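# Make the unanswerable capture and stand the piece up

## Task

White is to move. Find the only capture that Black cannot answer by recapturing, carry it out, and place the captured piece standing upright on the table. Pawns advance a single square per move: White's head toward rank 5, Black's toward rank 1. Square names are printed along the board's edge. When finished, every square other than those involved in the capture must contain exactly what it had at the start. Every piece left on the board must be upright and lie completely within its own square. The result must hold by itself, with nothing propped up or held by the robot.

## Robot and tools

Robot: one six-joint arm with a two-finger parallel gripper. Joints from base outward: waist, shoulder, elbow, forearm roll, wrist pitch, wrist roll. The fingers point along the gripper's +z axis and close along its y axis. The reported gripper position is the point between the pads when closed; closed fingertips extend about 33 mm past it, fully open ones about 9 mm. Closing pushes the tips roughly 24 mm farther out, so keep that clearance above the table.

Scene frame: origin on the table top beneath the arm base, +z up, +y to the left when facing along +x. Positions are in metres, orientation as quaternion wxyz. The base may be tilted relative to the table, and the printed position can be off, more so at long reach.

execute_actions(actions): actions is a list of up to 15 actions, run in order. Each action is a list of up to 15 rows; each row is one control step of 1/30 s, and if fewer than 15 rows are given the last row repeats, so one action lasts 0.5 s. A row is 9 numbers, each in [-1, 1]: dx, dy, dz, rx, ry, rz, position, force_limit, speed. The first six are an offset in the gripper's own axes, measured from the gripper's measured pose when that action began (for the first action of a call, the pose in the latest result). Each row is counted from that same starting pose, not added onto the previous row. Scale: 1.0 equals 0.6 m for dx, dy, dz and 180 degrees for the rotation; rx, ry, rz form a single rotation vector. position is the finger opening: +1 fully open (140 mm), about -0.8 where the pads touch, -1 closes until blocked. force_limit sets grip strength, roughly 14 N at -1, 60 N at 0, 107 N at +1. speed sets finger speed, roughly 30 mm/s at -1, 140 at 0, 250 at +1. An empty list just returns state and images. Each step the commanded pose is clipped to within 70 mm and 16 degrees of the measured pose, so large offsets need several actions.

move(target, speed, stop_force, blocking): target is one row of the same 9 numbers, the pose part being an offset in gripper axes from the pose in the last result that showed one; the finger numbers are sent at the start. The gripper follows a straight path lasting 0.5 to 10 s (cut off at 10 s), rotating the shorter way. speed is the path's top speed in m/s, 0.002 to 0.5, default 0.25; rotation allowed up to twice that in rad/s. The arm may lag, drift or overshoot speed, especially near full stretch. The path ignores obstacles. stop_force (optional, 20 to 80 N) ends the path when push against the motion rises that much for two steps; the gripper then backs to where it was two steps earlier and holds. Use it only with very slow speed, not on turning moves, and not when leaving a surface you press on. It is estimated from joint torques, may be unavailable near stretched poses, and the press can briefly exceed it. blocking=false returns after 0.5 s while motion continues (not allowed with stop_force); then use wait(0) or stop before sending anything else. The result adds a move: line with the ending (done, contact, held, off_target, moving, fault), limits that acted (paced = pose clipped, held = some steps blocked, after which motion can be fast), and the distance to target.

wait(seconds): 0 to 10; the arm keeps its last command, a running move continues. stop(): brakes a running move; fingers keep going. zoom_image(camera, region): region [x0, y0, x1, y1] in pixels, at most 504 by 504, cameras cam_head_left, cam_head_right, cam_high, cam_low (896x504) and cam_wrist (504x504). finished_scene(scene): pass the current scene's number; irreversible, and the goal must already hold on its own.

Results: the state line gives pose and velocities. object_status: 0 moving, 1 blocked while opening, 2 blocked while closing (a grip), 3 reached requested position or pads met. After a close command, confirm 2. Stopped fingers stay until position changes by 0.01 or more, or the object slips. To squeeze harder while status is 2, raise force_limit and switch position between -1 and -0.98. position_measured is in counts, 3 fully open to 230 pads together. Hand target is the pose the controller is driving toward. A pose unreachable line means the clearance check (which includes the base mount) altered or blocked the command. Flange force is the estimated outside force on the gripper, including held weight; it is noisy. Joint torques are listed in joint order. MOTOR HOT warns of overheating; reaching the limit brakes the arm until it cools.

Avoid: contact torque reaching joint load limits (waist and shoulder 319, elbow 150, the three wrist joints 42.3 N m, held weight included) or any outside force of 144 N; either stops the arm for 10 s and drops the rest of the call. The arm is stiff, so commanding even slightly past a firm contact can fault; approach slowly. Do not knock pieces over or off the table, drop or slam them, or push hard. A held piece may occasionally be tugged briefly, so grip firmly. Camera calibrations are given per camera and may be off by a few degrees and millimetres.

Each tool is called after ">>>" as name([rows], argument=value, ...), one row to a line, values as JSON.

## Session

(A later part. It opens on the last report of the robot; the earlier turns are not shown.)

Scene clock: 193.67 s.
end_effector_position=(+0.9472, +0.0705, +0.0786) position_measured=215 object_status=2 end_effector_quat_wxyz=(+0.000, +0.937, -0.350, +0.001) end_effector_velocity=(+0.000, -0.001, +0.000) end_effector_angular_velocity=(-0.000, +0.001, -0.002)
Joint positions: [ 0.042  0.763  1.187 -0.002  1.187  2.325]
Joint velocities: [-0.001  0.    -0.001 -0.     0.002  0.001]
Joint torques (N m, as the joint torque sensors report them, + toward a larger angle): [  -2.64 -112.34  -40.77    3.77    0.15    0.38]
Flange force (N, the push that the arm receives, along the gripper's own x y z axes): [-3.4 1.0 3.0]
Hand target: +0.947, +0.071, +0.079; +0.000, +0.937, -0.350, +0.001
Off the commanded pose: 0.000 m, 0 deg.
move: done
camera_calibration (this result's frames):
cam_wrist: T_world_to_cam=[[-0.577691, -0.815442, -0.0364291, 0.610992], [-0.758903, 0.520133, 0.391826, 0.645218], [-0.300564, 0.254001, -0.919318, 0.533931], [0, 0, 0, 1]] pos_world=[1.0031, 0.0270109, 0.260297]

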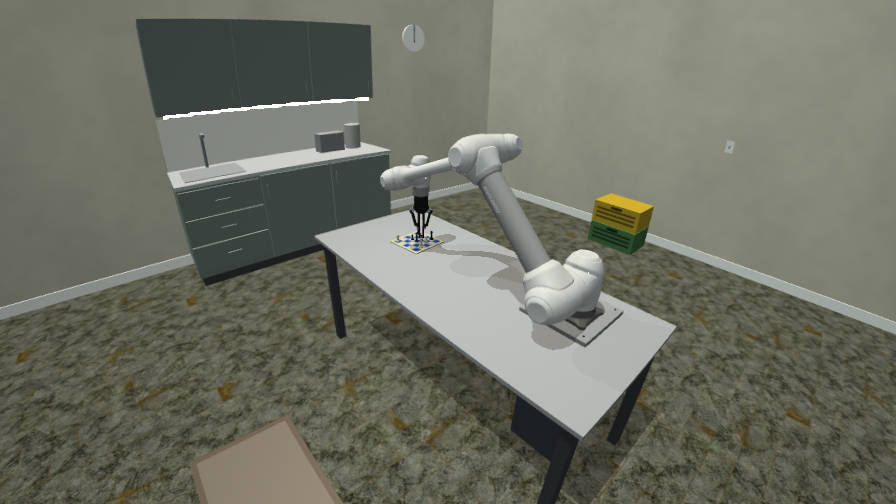

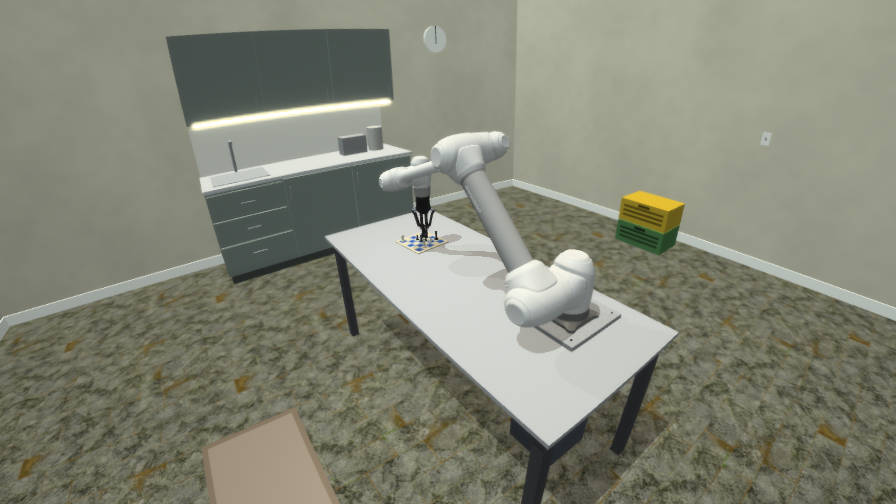

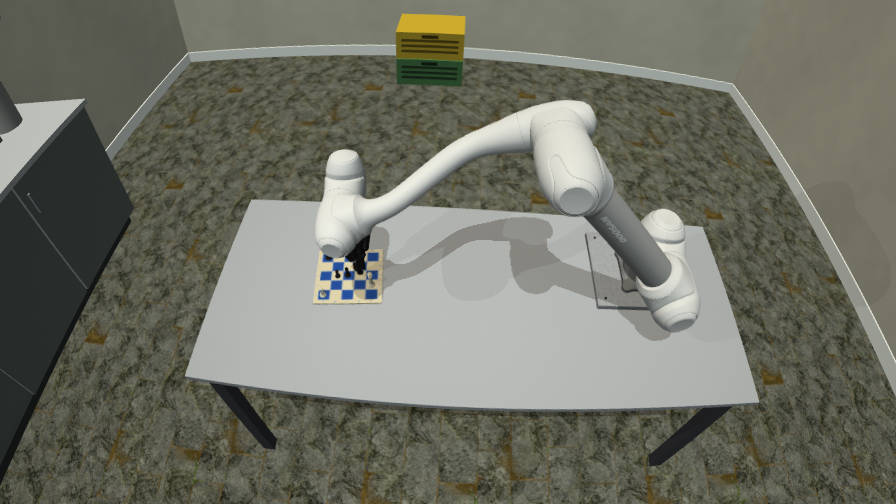

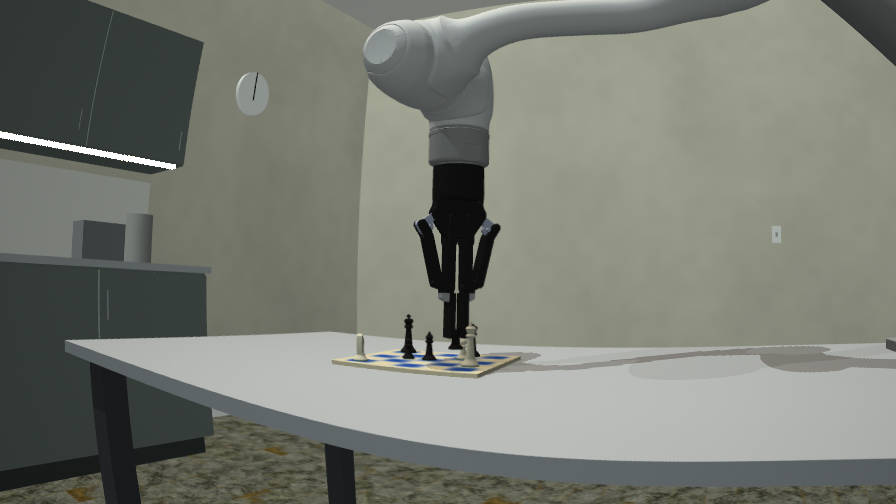

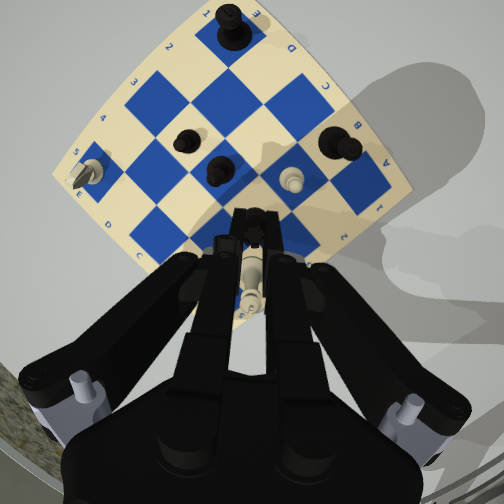

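>>> move(target=[-0.0865, 0.1647, 0.031, 0, 0, 0, -1, 0, -0.5], speed=0.15)

>>> zoom_image(camera="cam_low", region=[480, 300, 580, 385])

Scene clock: 200.07 s.
end_effector_position=(+0.8434, +0.0297, +0.0599) position_measured=215 object_status=2 end_effector_quat_wxyz=(+0.000, +0.937, -0.350, +0.001) end_effector_velocity=(-0.000, -0.001, +0.001) end_effector_angular_velocity=(-0.000, -0.002, -0.000)
Joint positions: [-0.002  0.619  1.483 -0.002  1.036  2.282]
Joint velocities: [-0.001 -0.002  0.002 -0.    -0.001 -0.   ]
Joint torques (N m, as the joint torque sensors report them, + toward a larger angle): [ -1.52 -96.3  -38.84   3.5   -0.27   0.24]
Flange force (N, the push that the arm receives, along the gripper's own x y z axes): [-5.9 3.4 1.4]
Hand target: +0.843, +0.030, +0.060; +0.000, +0.937, -0.350, +0.001
Off the commanded pose: 0.000 m, 0 deg.
move: done
camera_calibration (this result's frames):
cam_wrist: T_world_to_cam=[[-0.577673, -0.815465, -0.0362022, 0.517015], [-0.758919, 0.520228, 0.39167, 0.59504], [-0.30056, 0.253732, -0.919393, 0.495916], [0, 0, 0, 1]] pos_world=[0.899305, -0.013778, 0.2416]

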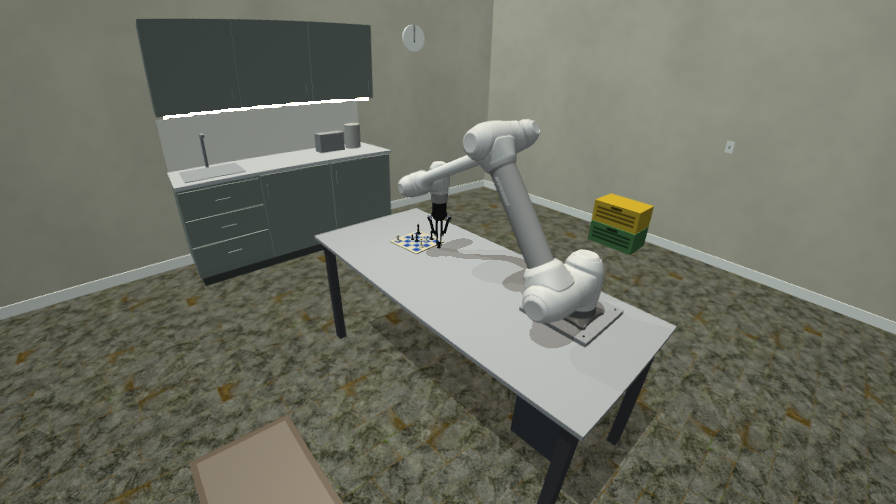

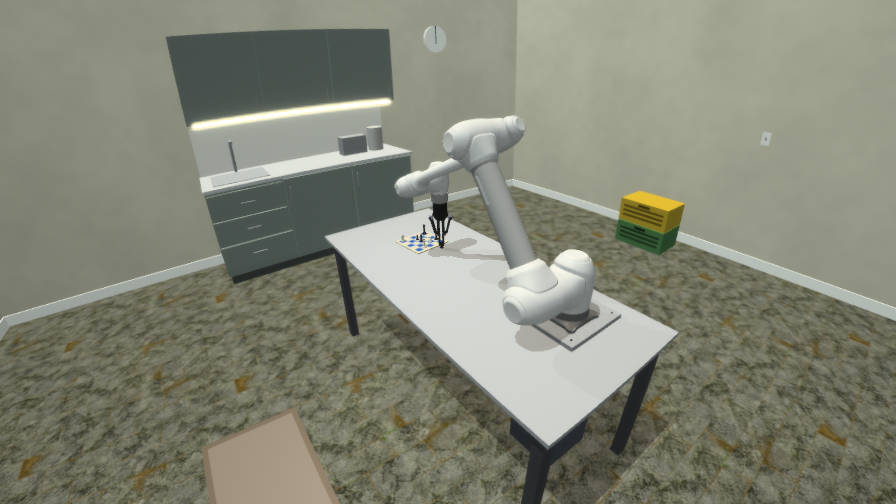

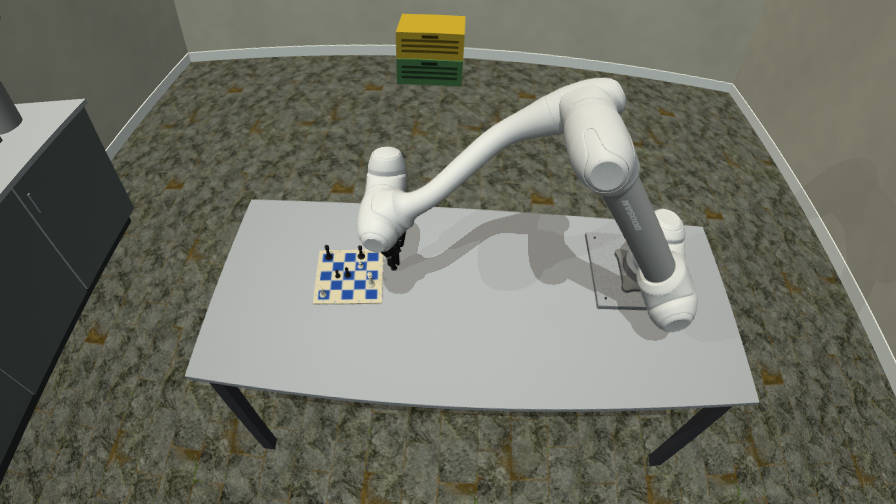

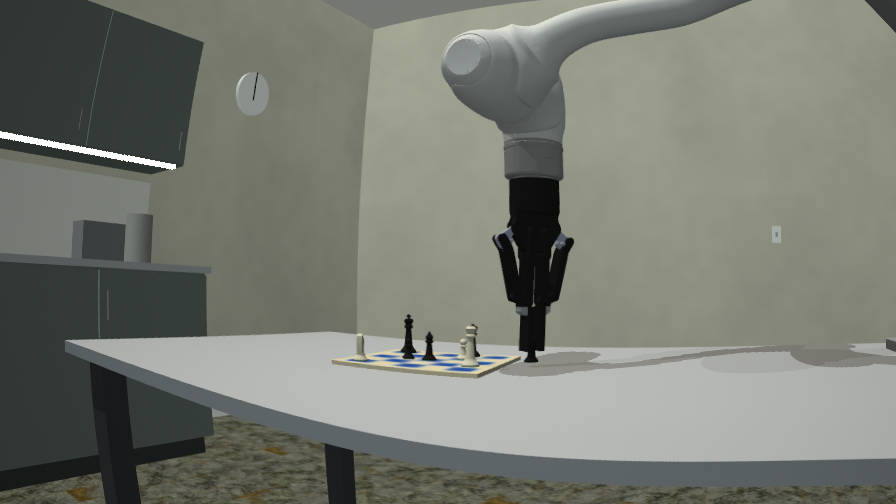

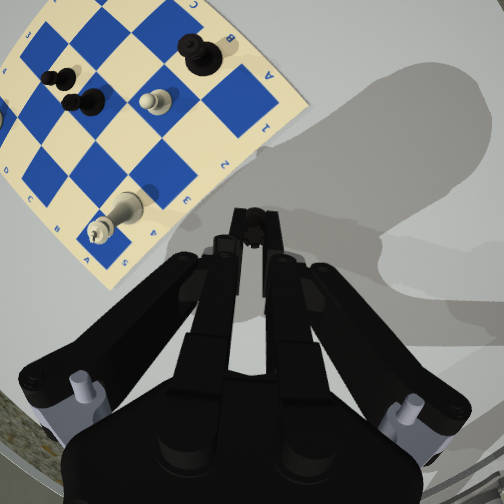

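Region (480, 300, 580, 385) of cam_low's 896x504 image, scaled by 5.040, with more detail than that image has; it fills the top 428 rows of this view, and the rest is white.

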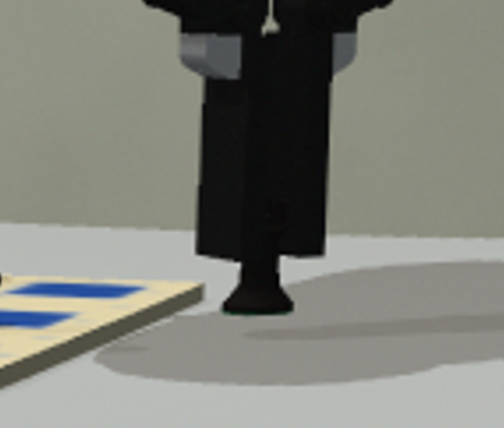

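>>> move(target=[0, 0, 0.009, 0, 0, 0, -1, 0, -0.5], speed=0.015)

>>> zoom_image(camera="cam_low", region=[500, 330, 560, 380])

Scene clock: 205.20 s.
end_effector_position=(+0.8434, +0.0297, +0.0546) position_measured=215 object_status=2 end_effector_quat_wxyz=(+0.000, +0.937, -0.350, +0.001) end_effector_velocity=(+0.000, +0.001, +0.000) end_effector_angular_velocity=(-0.000, -0.001, +0.002)
Joint positions: [-0.002  0.623  1.486 -0.002  1.028  2.282]
Joint velocities: [ 0.001 -0.    -0.    -0.    -0.    -0.001]
Joint torques (N m, as the joint torque sensors report them, + toward a larger angle): [ -2.76 -96.65 -37.37   3.59   0.13   0.31]
Flange force (N, the push that the arm receives, along the gripper's own x y z axes): [-4.7 0.0 1.5]
Hand target: +0.843, +0.030, +0.055; +0.000, +0.937, -0.350, +0.001
Off the commanded pose: 0.000 m, 0 deg.
move: done
camera_calibration (this result's frames):
cam_wrist: T_world_to_cam=[[-0.577753, -0.815401, -0.036368, 0.516937], [-0.758874, 0.520229, 0.391755, 0.597086], [-0.300518, 0.253937, -0.91935, 0.490937], [0, 0, 0, 1]] pos_world=[0.899311, -0.0137775, 0.236232]

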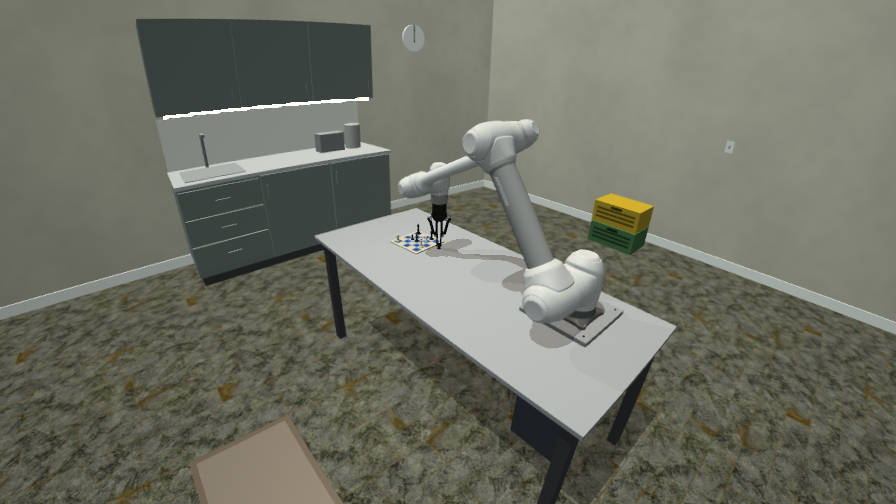

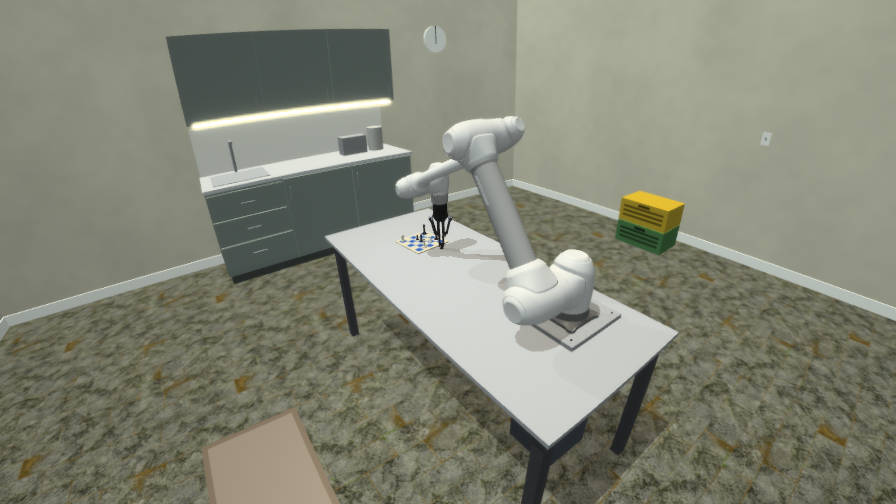

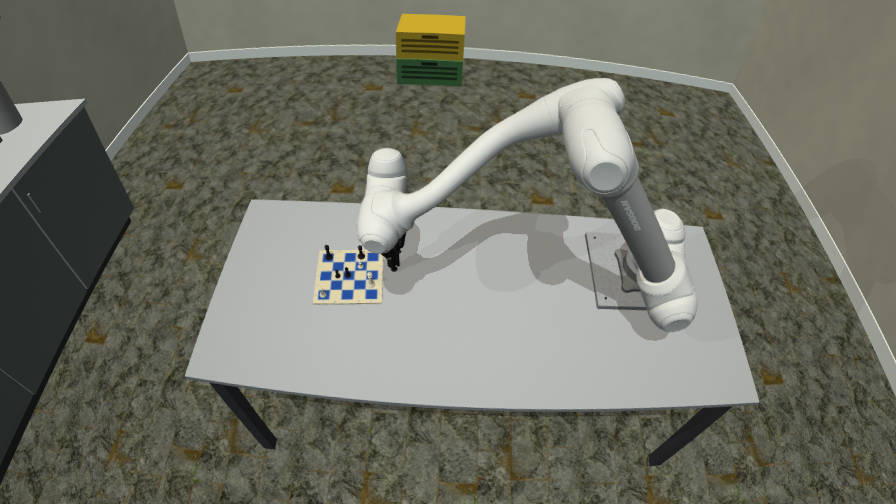

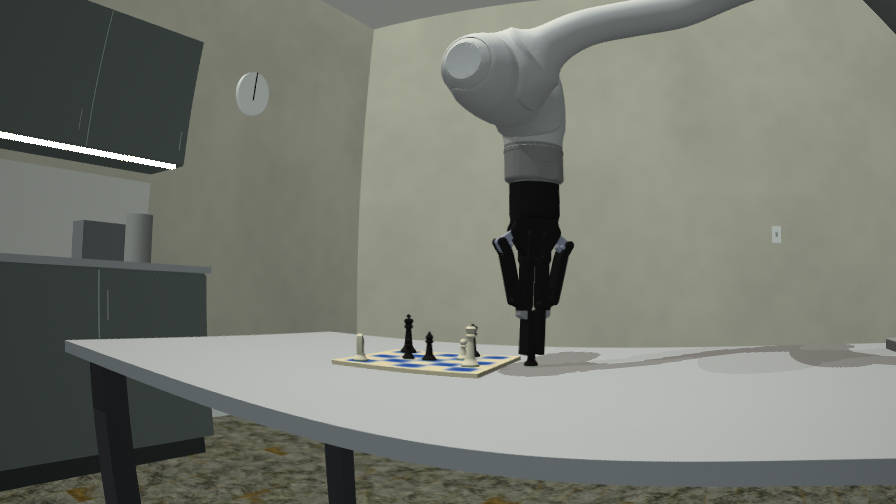

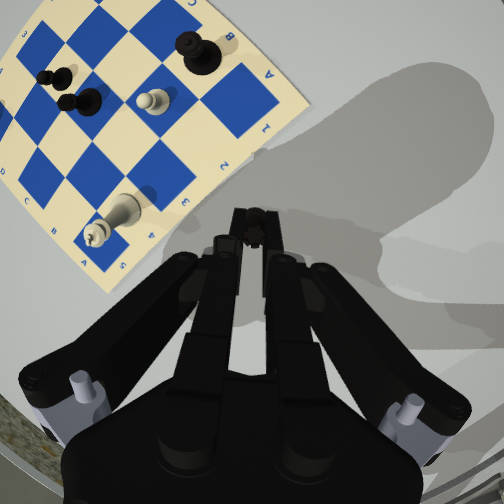

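Region (500, 330, 560, 380) of cam_low's 896x504 image, scaled by 8.400, with more detail than that image has.

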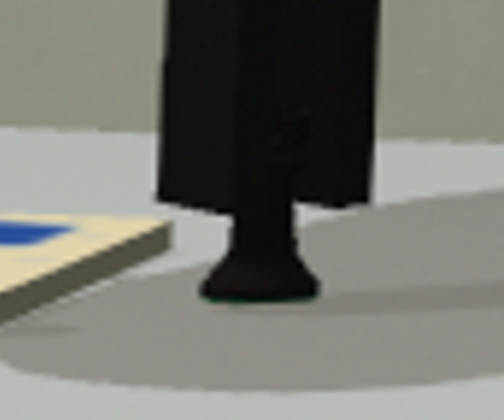

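>>> execute_actions([
  [[0,0,0.0005,0,0,0,-1,0,-0.5],[0,0,0.001,0,0,0,-1,0,-0.5],[0,0,0.0015,0,0,0,-1,0,-0.5],[0,0,0.002,0,0,0,-1,0,-0.5],[0,0,0.0022,0,0,0,-1,0,-0.5],[0,0,0.0022,0,0,0,-1,0,-0.5],[0,0,0.0022,0,0,0,-1,0,-0.5],[0,0,0.0022,0,0,0,-1,0,-0.5],[0,0,0.0022,0,0,0,-1,0,-0.5],[0,0,0.0022,0,0,0,-0.4,0,-0.3]],
])

>>> zoom_image(camera="cam_low", region=[500, 330, 560, 380])

Scene clock: 214.17 s.
end_effector_position=(+0.8434, +0.0297, +0.0533) position_measured=190 object_status=0 end_effector_quat_wxyz=(+0.000, +0.937, -0.350, +0.001) end_effector_velocity=(+0.001, +0.001, +0.002) end_effector_angular_velocity=(+0.000, -0.003, +0.002)
Joint positions: [-0.002  0.624  1.487 -0.002  1.026  2.282]
Joint velocities: [ 0.001 -0.002 -0.001  0.    -0.001 -0.001]
Joint torques (N m, as the joint torque sensors report them, + toward a larger angle): [ -1.88 -98.76 -37.11   3.51   0.42   0.23]
Flange force (N, the push that the arm receives, along the gripper's own x y z axes): [-2.3 -1.2 2.9]
Hand target: +0.843, +0.030, +0.053; +0.000, +0.937, -0.350, +0.001
Off the commanded pose: 0.000 m, 0 deg.
camera_calibration (this result's frames):
cam_wrist: T_world_to_cam=[[-0.577672, -0.815465, -0.0362142, 0.516775], [-0.758927, 0.520228, 0.391654, 0.59768], [-0.300541, 0.253732, -0.9194, 0.489769], [0, 0, 0, 1]] pos_world=[0.899318, -0.0137875, 0.234924]

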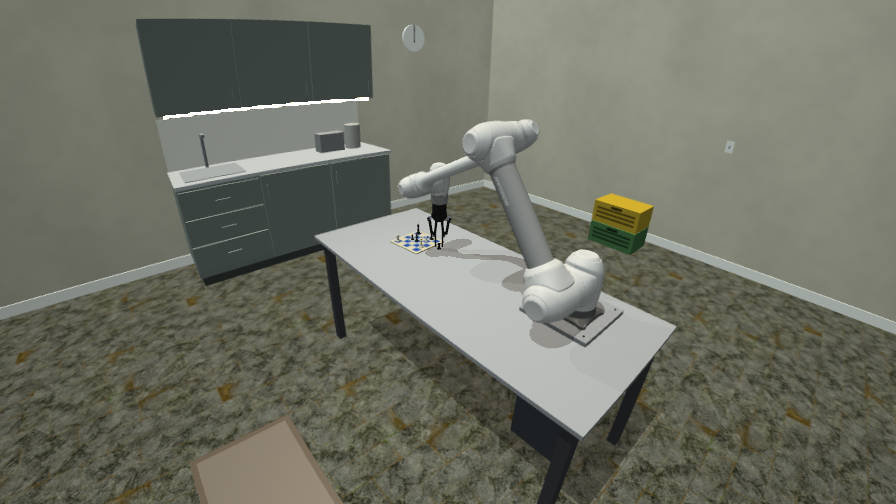

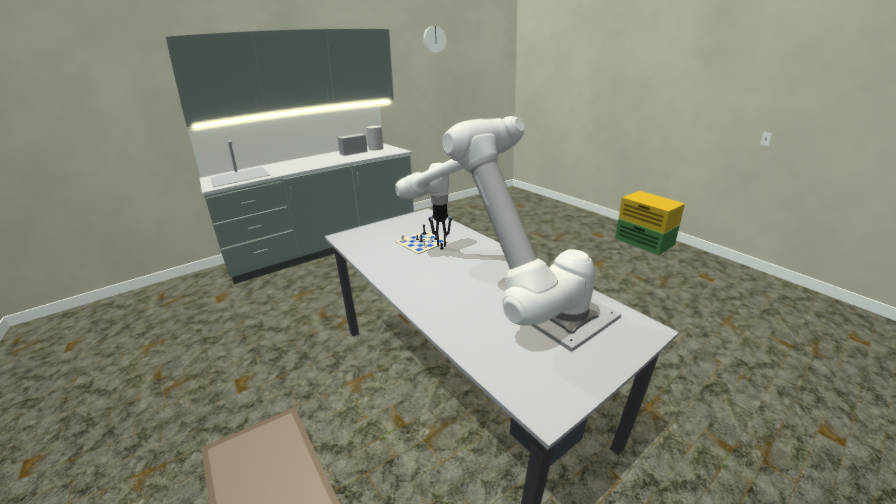

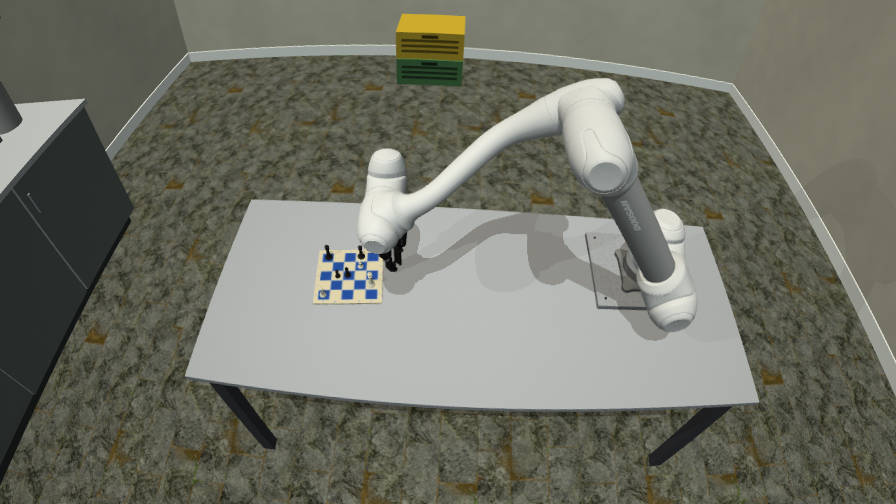

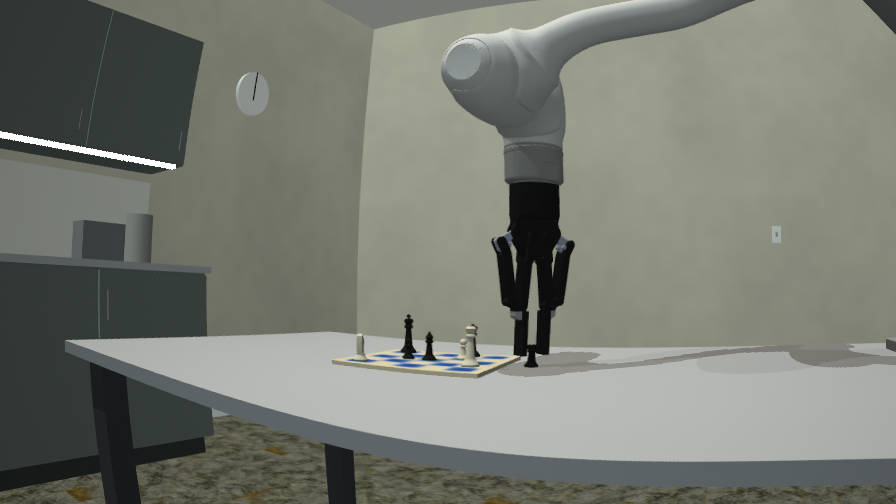

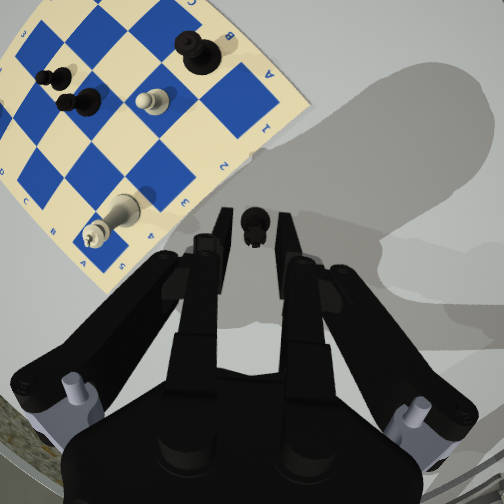

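Region (500, 330, 560, 380) of cam_low's 896x504 image, scaled by 8.400, with more detail than that image has.

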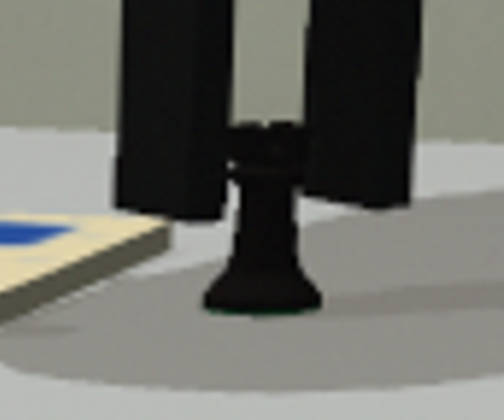

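>>> move(target=[0, -0.03, -0.103, 0, 0, 0, -0.4, 0, -0.3], speed=0.2)

>>> move(target=[0.004, -0.1303, 0, 0, 0, 0, -0.4, 0, -0.3], speed=0.2)

>>> zoom_image(camera="cam_wrist", region=[190, 160, 330, 300])

>>> zoom_image(camera="cam_low", region=[420, 270, 530, 380])

Scene clock: 229.23 s.
end_effector_position=(+0.8550, +0.0434, +0.1150) position_measured=179 object_status=3 end_effector_quat_wxyz=(+0.000, +0.937, -0.350, +0.001) end_effector_velocity=(+0.000, -0.000, +0.001) end_effector_angular_velocity=(-0.000, -0.001, -0.002)
Joint positions: [ 0.014  0.595  1.413 -0.002  1.13   2.298]
Joint velocities: [-0.    -0.001 -0.001 -0.     0.001  0.002]
Joint torques (N m, as the joint torque sensors report them, + toward a larger angle): [ -1.24 -97.14 -39.83   3.68  -0.45   0.48]
Flange force (N, the push that the arm receives, along the gripper's own x y z axes): [-2.9 1.2 2.1]
Hand target: +0.855, +0.043, +0.115; +0.000, +0.937, -0.350, +0.001
Off the commanded pose: 0.000 m, 0 deg.
move: done
camera_calibration (this result's frames):
cam_wrist: T_world_to_cam=[[-0.577681, -0.815455, -0.036313, 0.536975], [-0.758891, 0.520163, 0.39181, 0.575134], [-0.300615, 0.253899, -0.919329, 0.546555], [0, 0, 0, 1]] pos_world=[0.910967, -0.0000537158, 0.29662]

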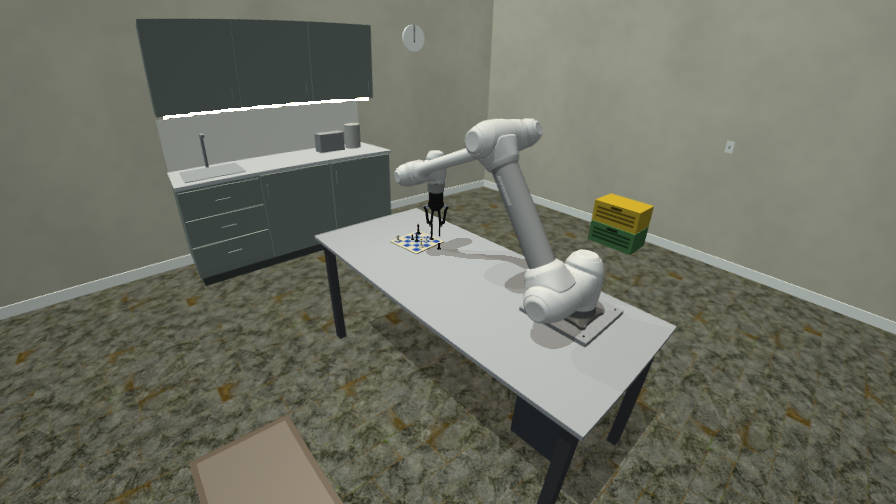

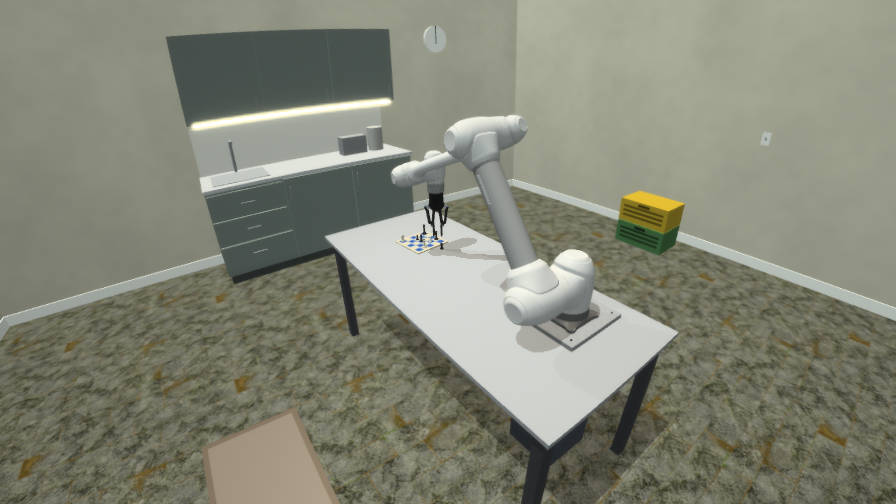

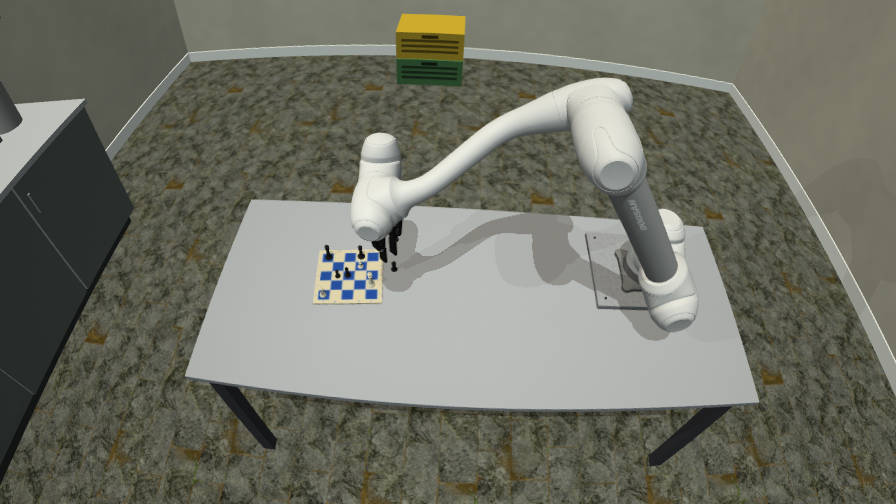

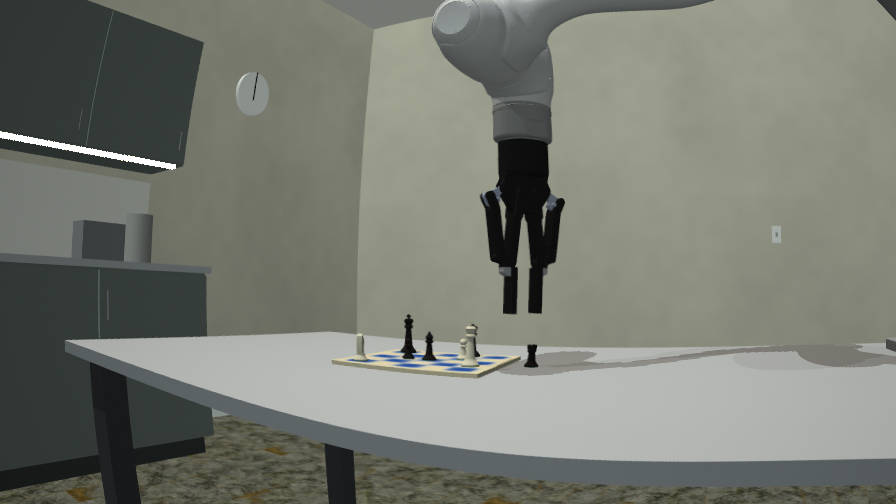

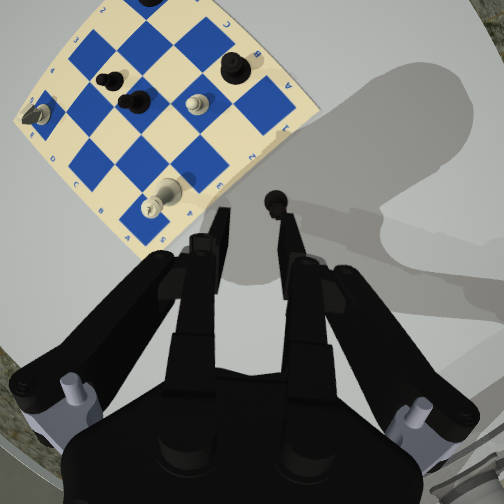

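Scene clock: 230.07 s.
end_effector_position=(+0.9080, +0.1011, +0.1150) position_measured=179 object_status=3 end_effector_quat_wxyz=(+0.000, +0.937, -0.350, +0.001) end_effector_velocity=(+0.001, -0.001, -0.001) end_effector_angular_velocity=(+0.000, +0.000, -0.003)
Joint positions: [ 0.077  0.682  1.262 -0.002  1.193  2.361]
Joint velocities: [-0.001  0.002 -0.002  0.     0.     0.001]
Joint torques (N m, as the joint torque sensors report them, + toward a larger angle): [  -1.59 -104.46  -40.34    3.86    0.04    0.42]
Flange force (N, the push that the arm receives, along the gripper's own x y z axes): [-3.5 2.3 1.6]
Hand target: +0.908, +0.101, +0.115; +0.000, +0.937, -0.350, +0.001
Off the commanded pose: 0.000 m, 0 deg.
move: done
camera_calibration (this result's frames):
cam_wrist: T_world_to_cam=[[-0.577782, -0.815367, -0.0366579, 0.614658], [-0.758814, 0.52008, 0.39207, 0.585217], [-0.300616, 0.254347, -0.919205, 0.547786], [0, 0, 0, 1]] pos_world=[0.963882, 0.0574846, 0.296614]

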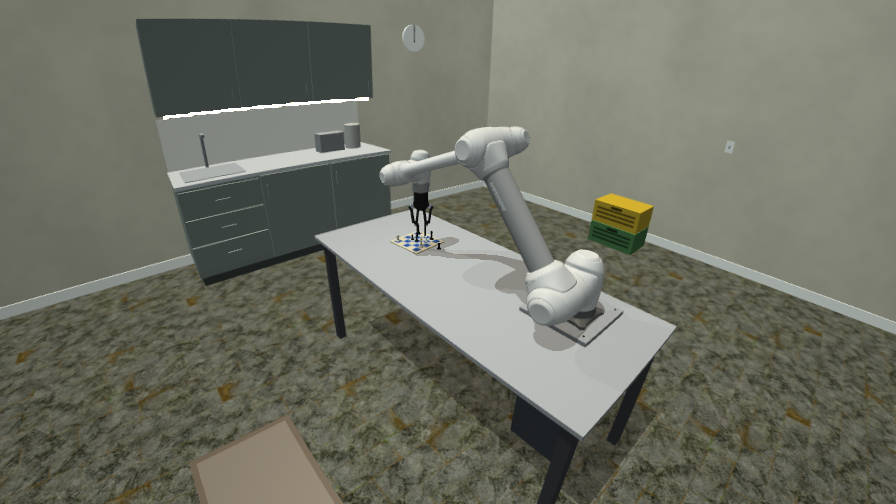

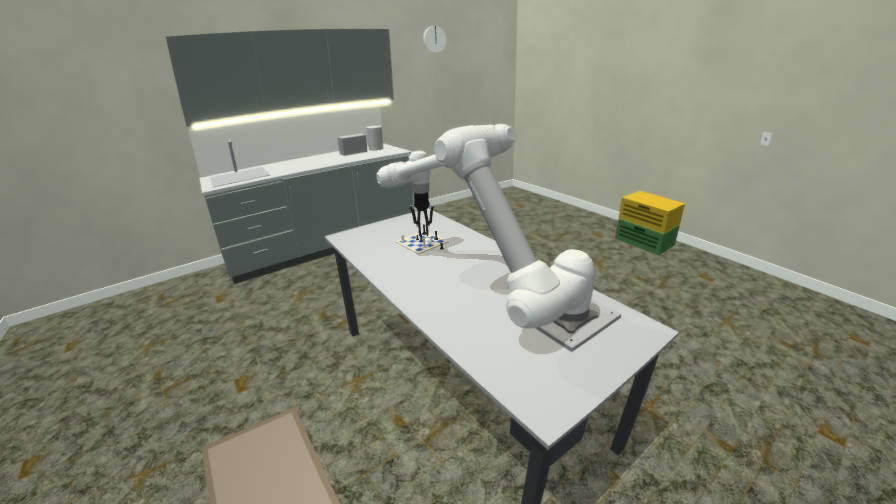

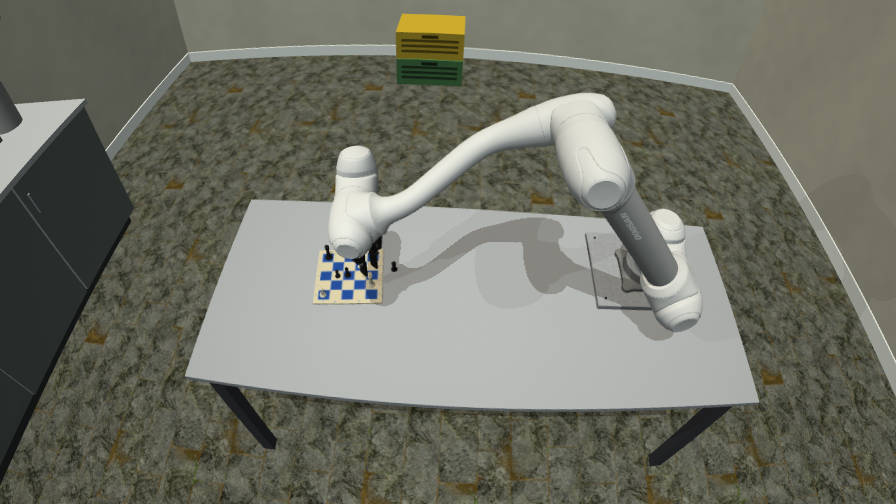

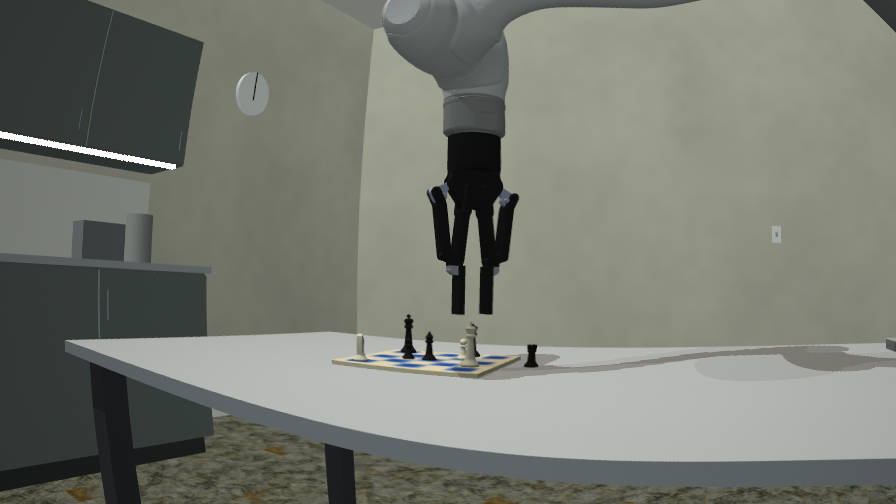

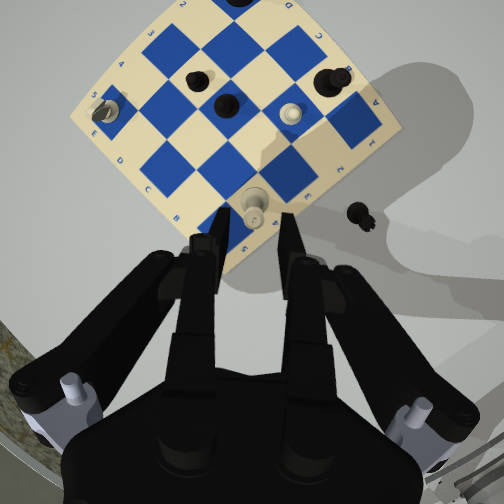

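Region (190, 160, 330, 300) of cam_wrist's 504x504 image, scaled by 3.600, with more detail than that image has.

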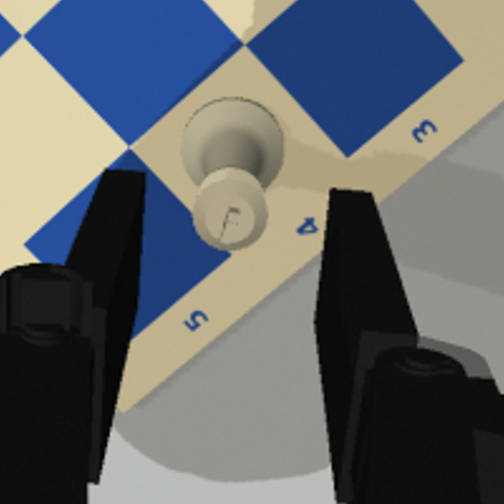

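Region (420, 270, 530, 380) of cam_low's 896x504 image, scaled by 4.582, with more detail than that image has.

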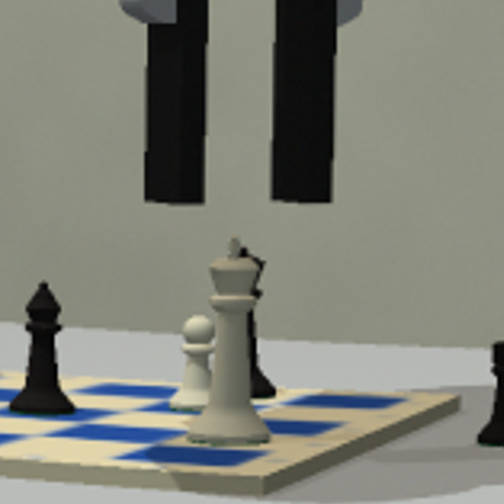

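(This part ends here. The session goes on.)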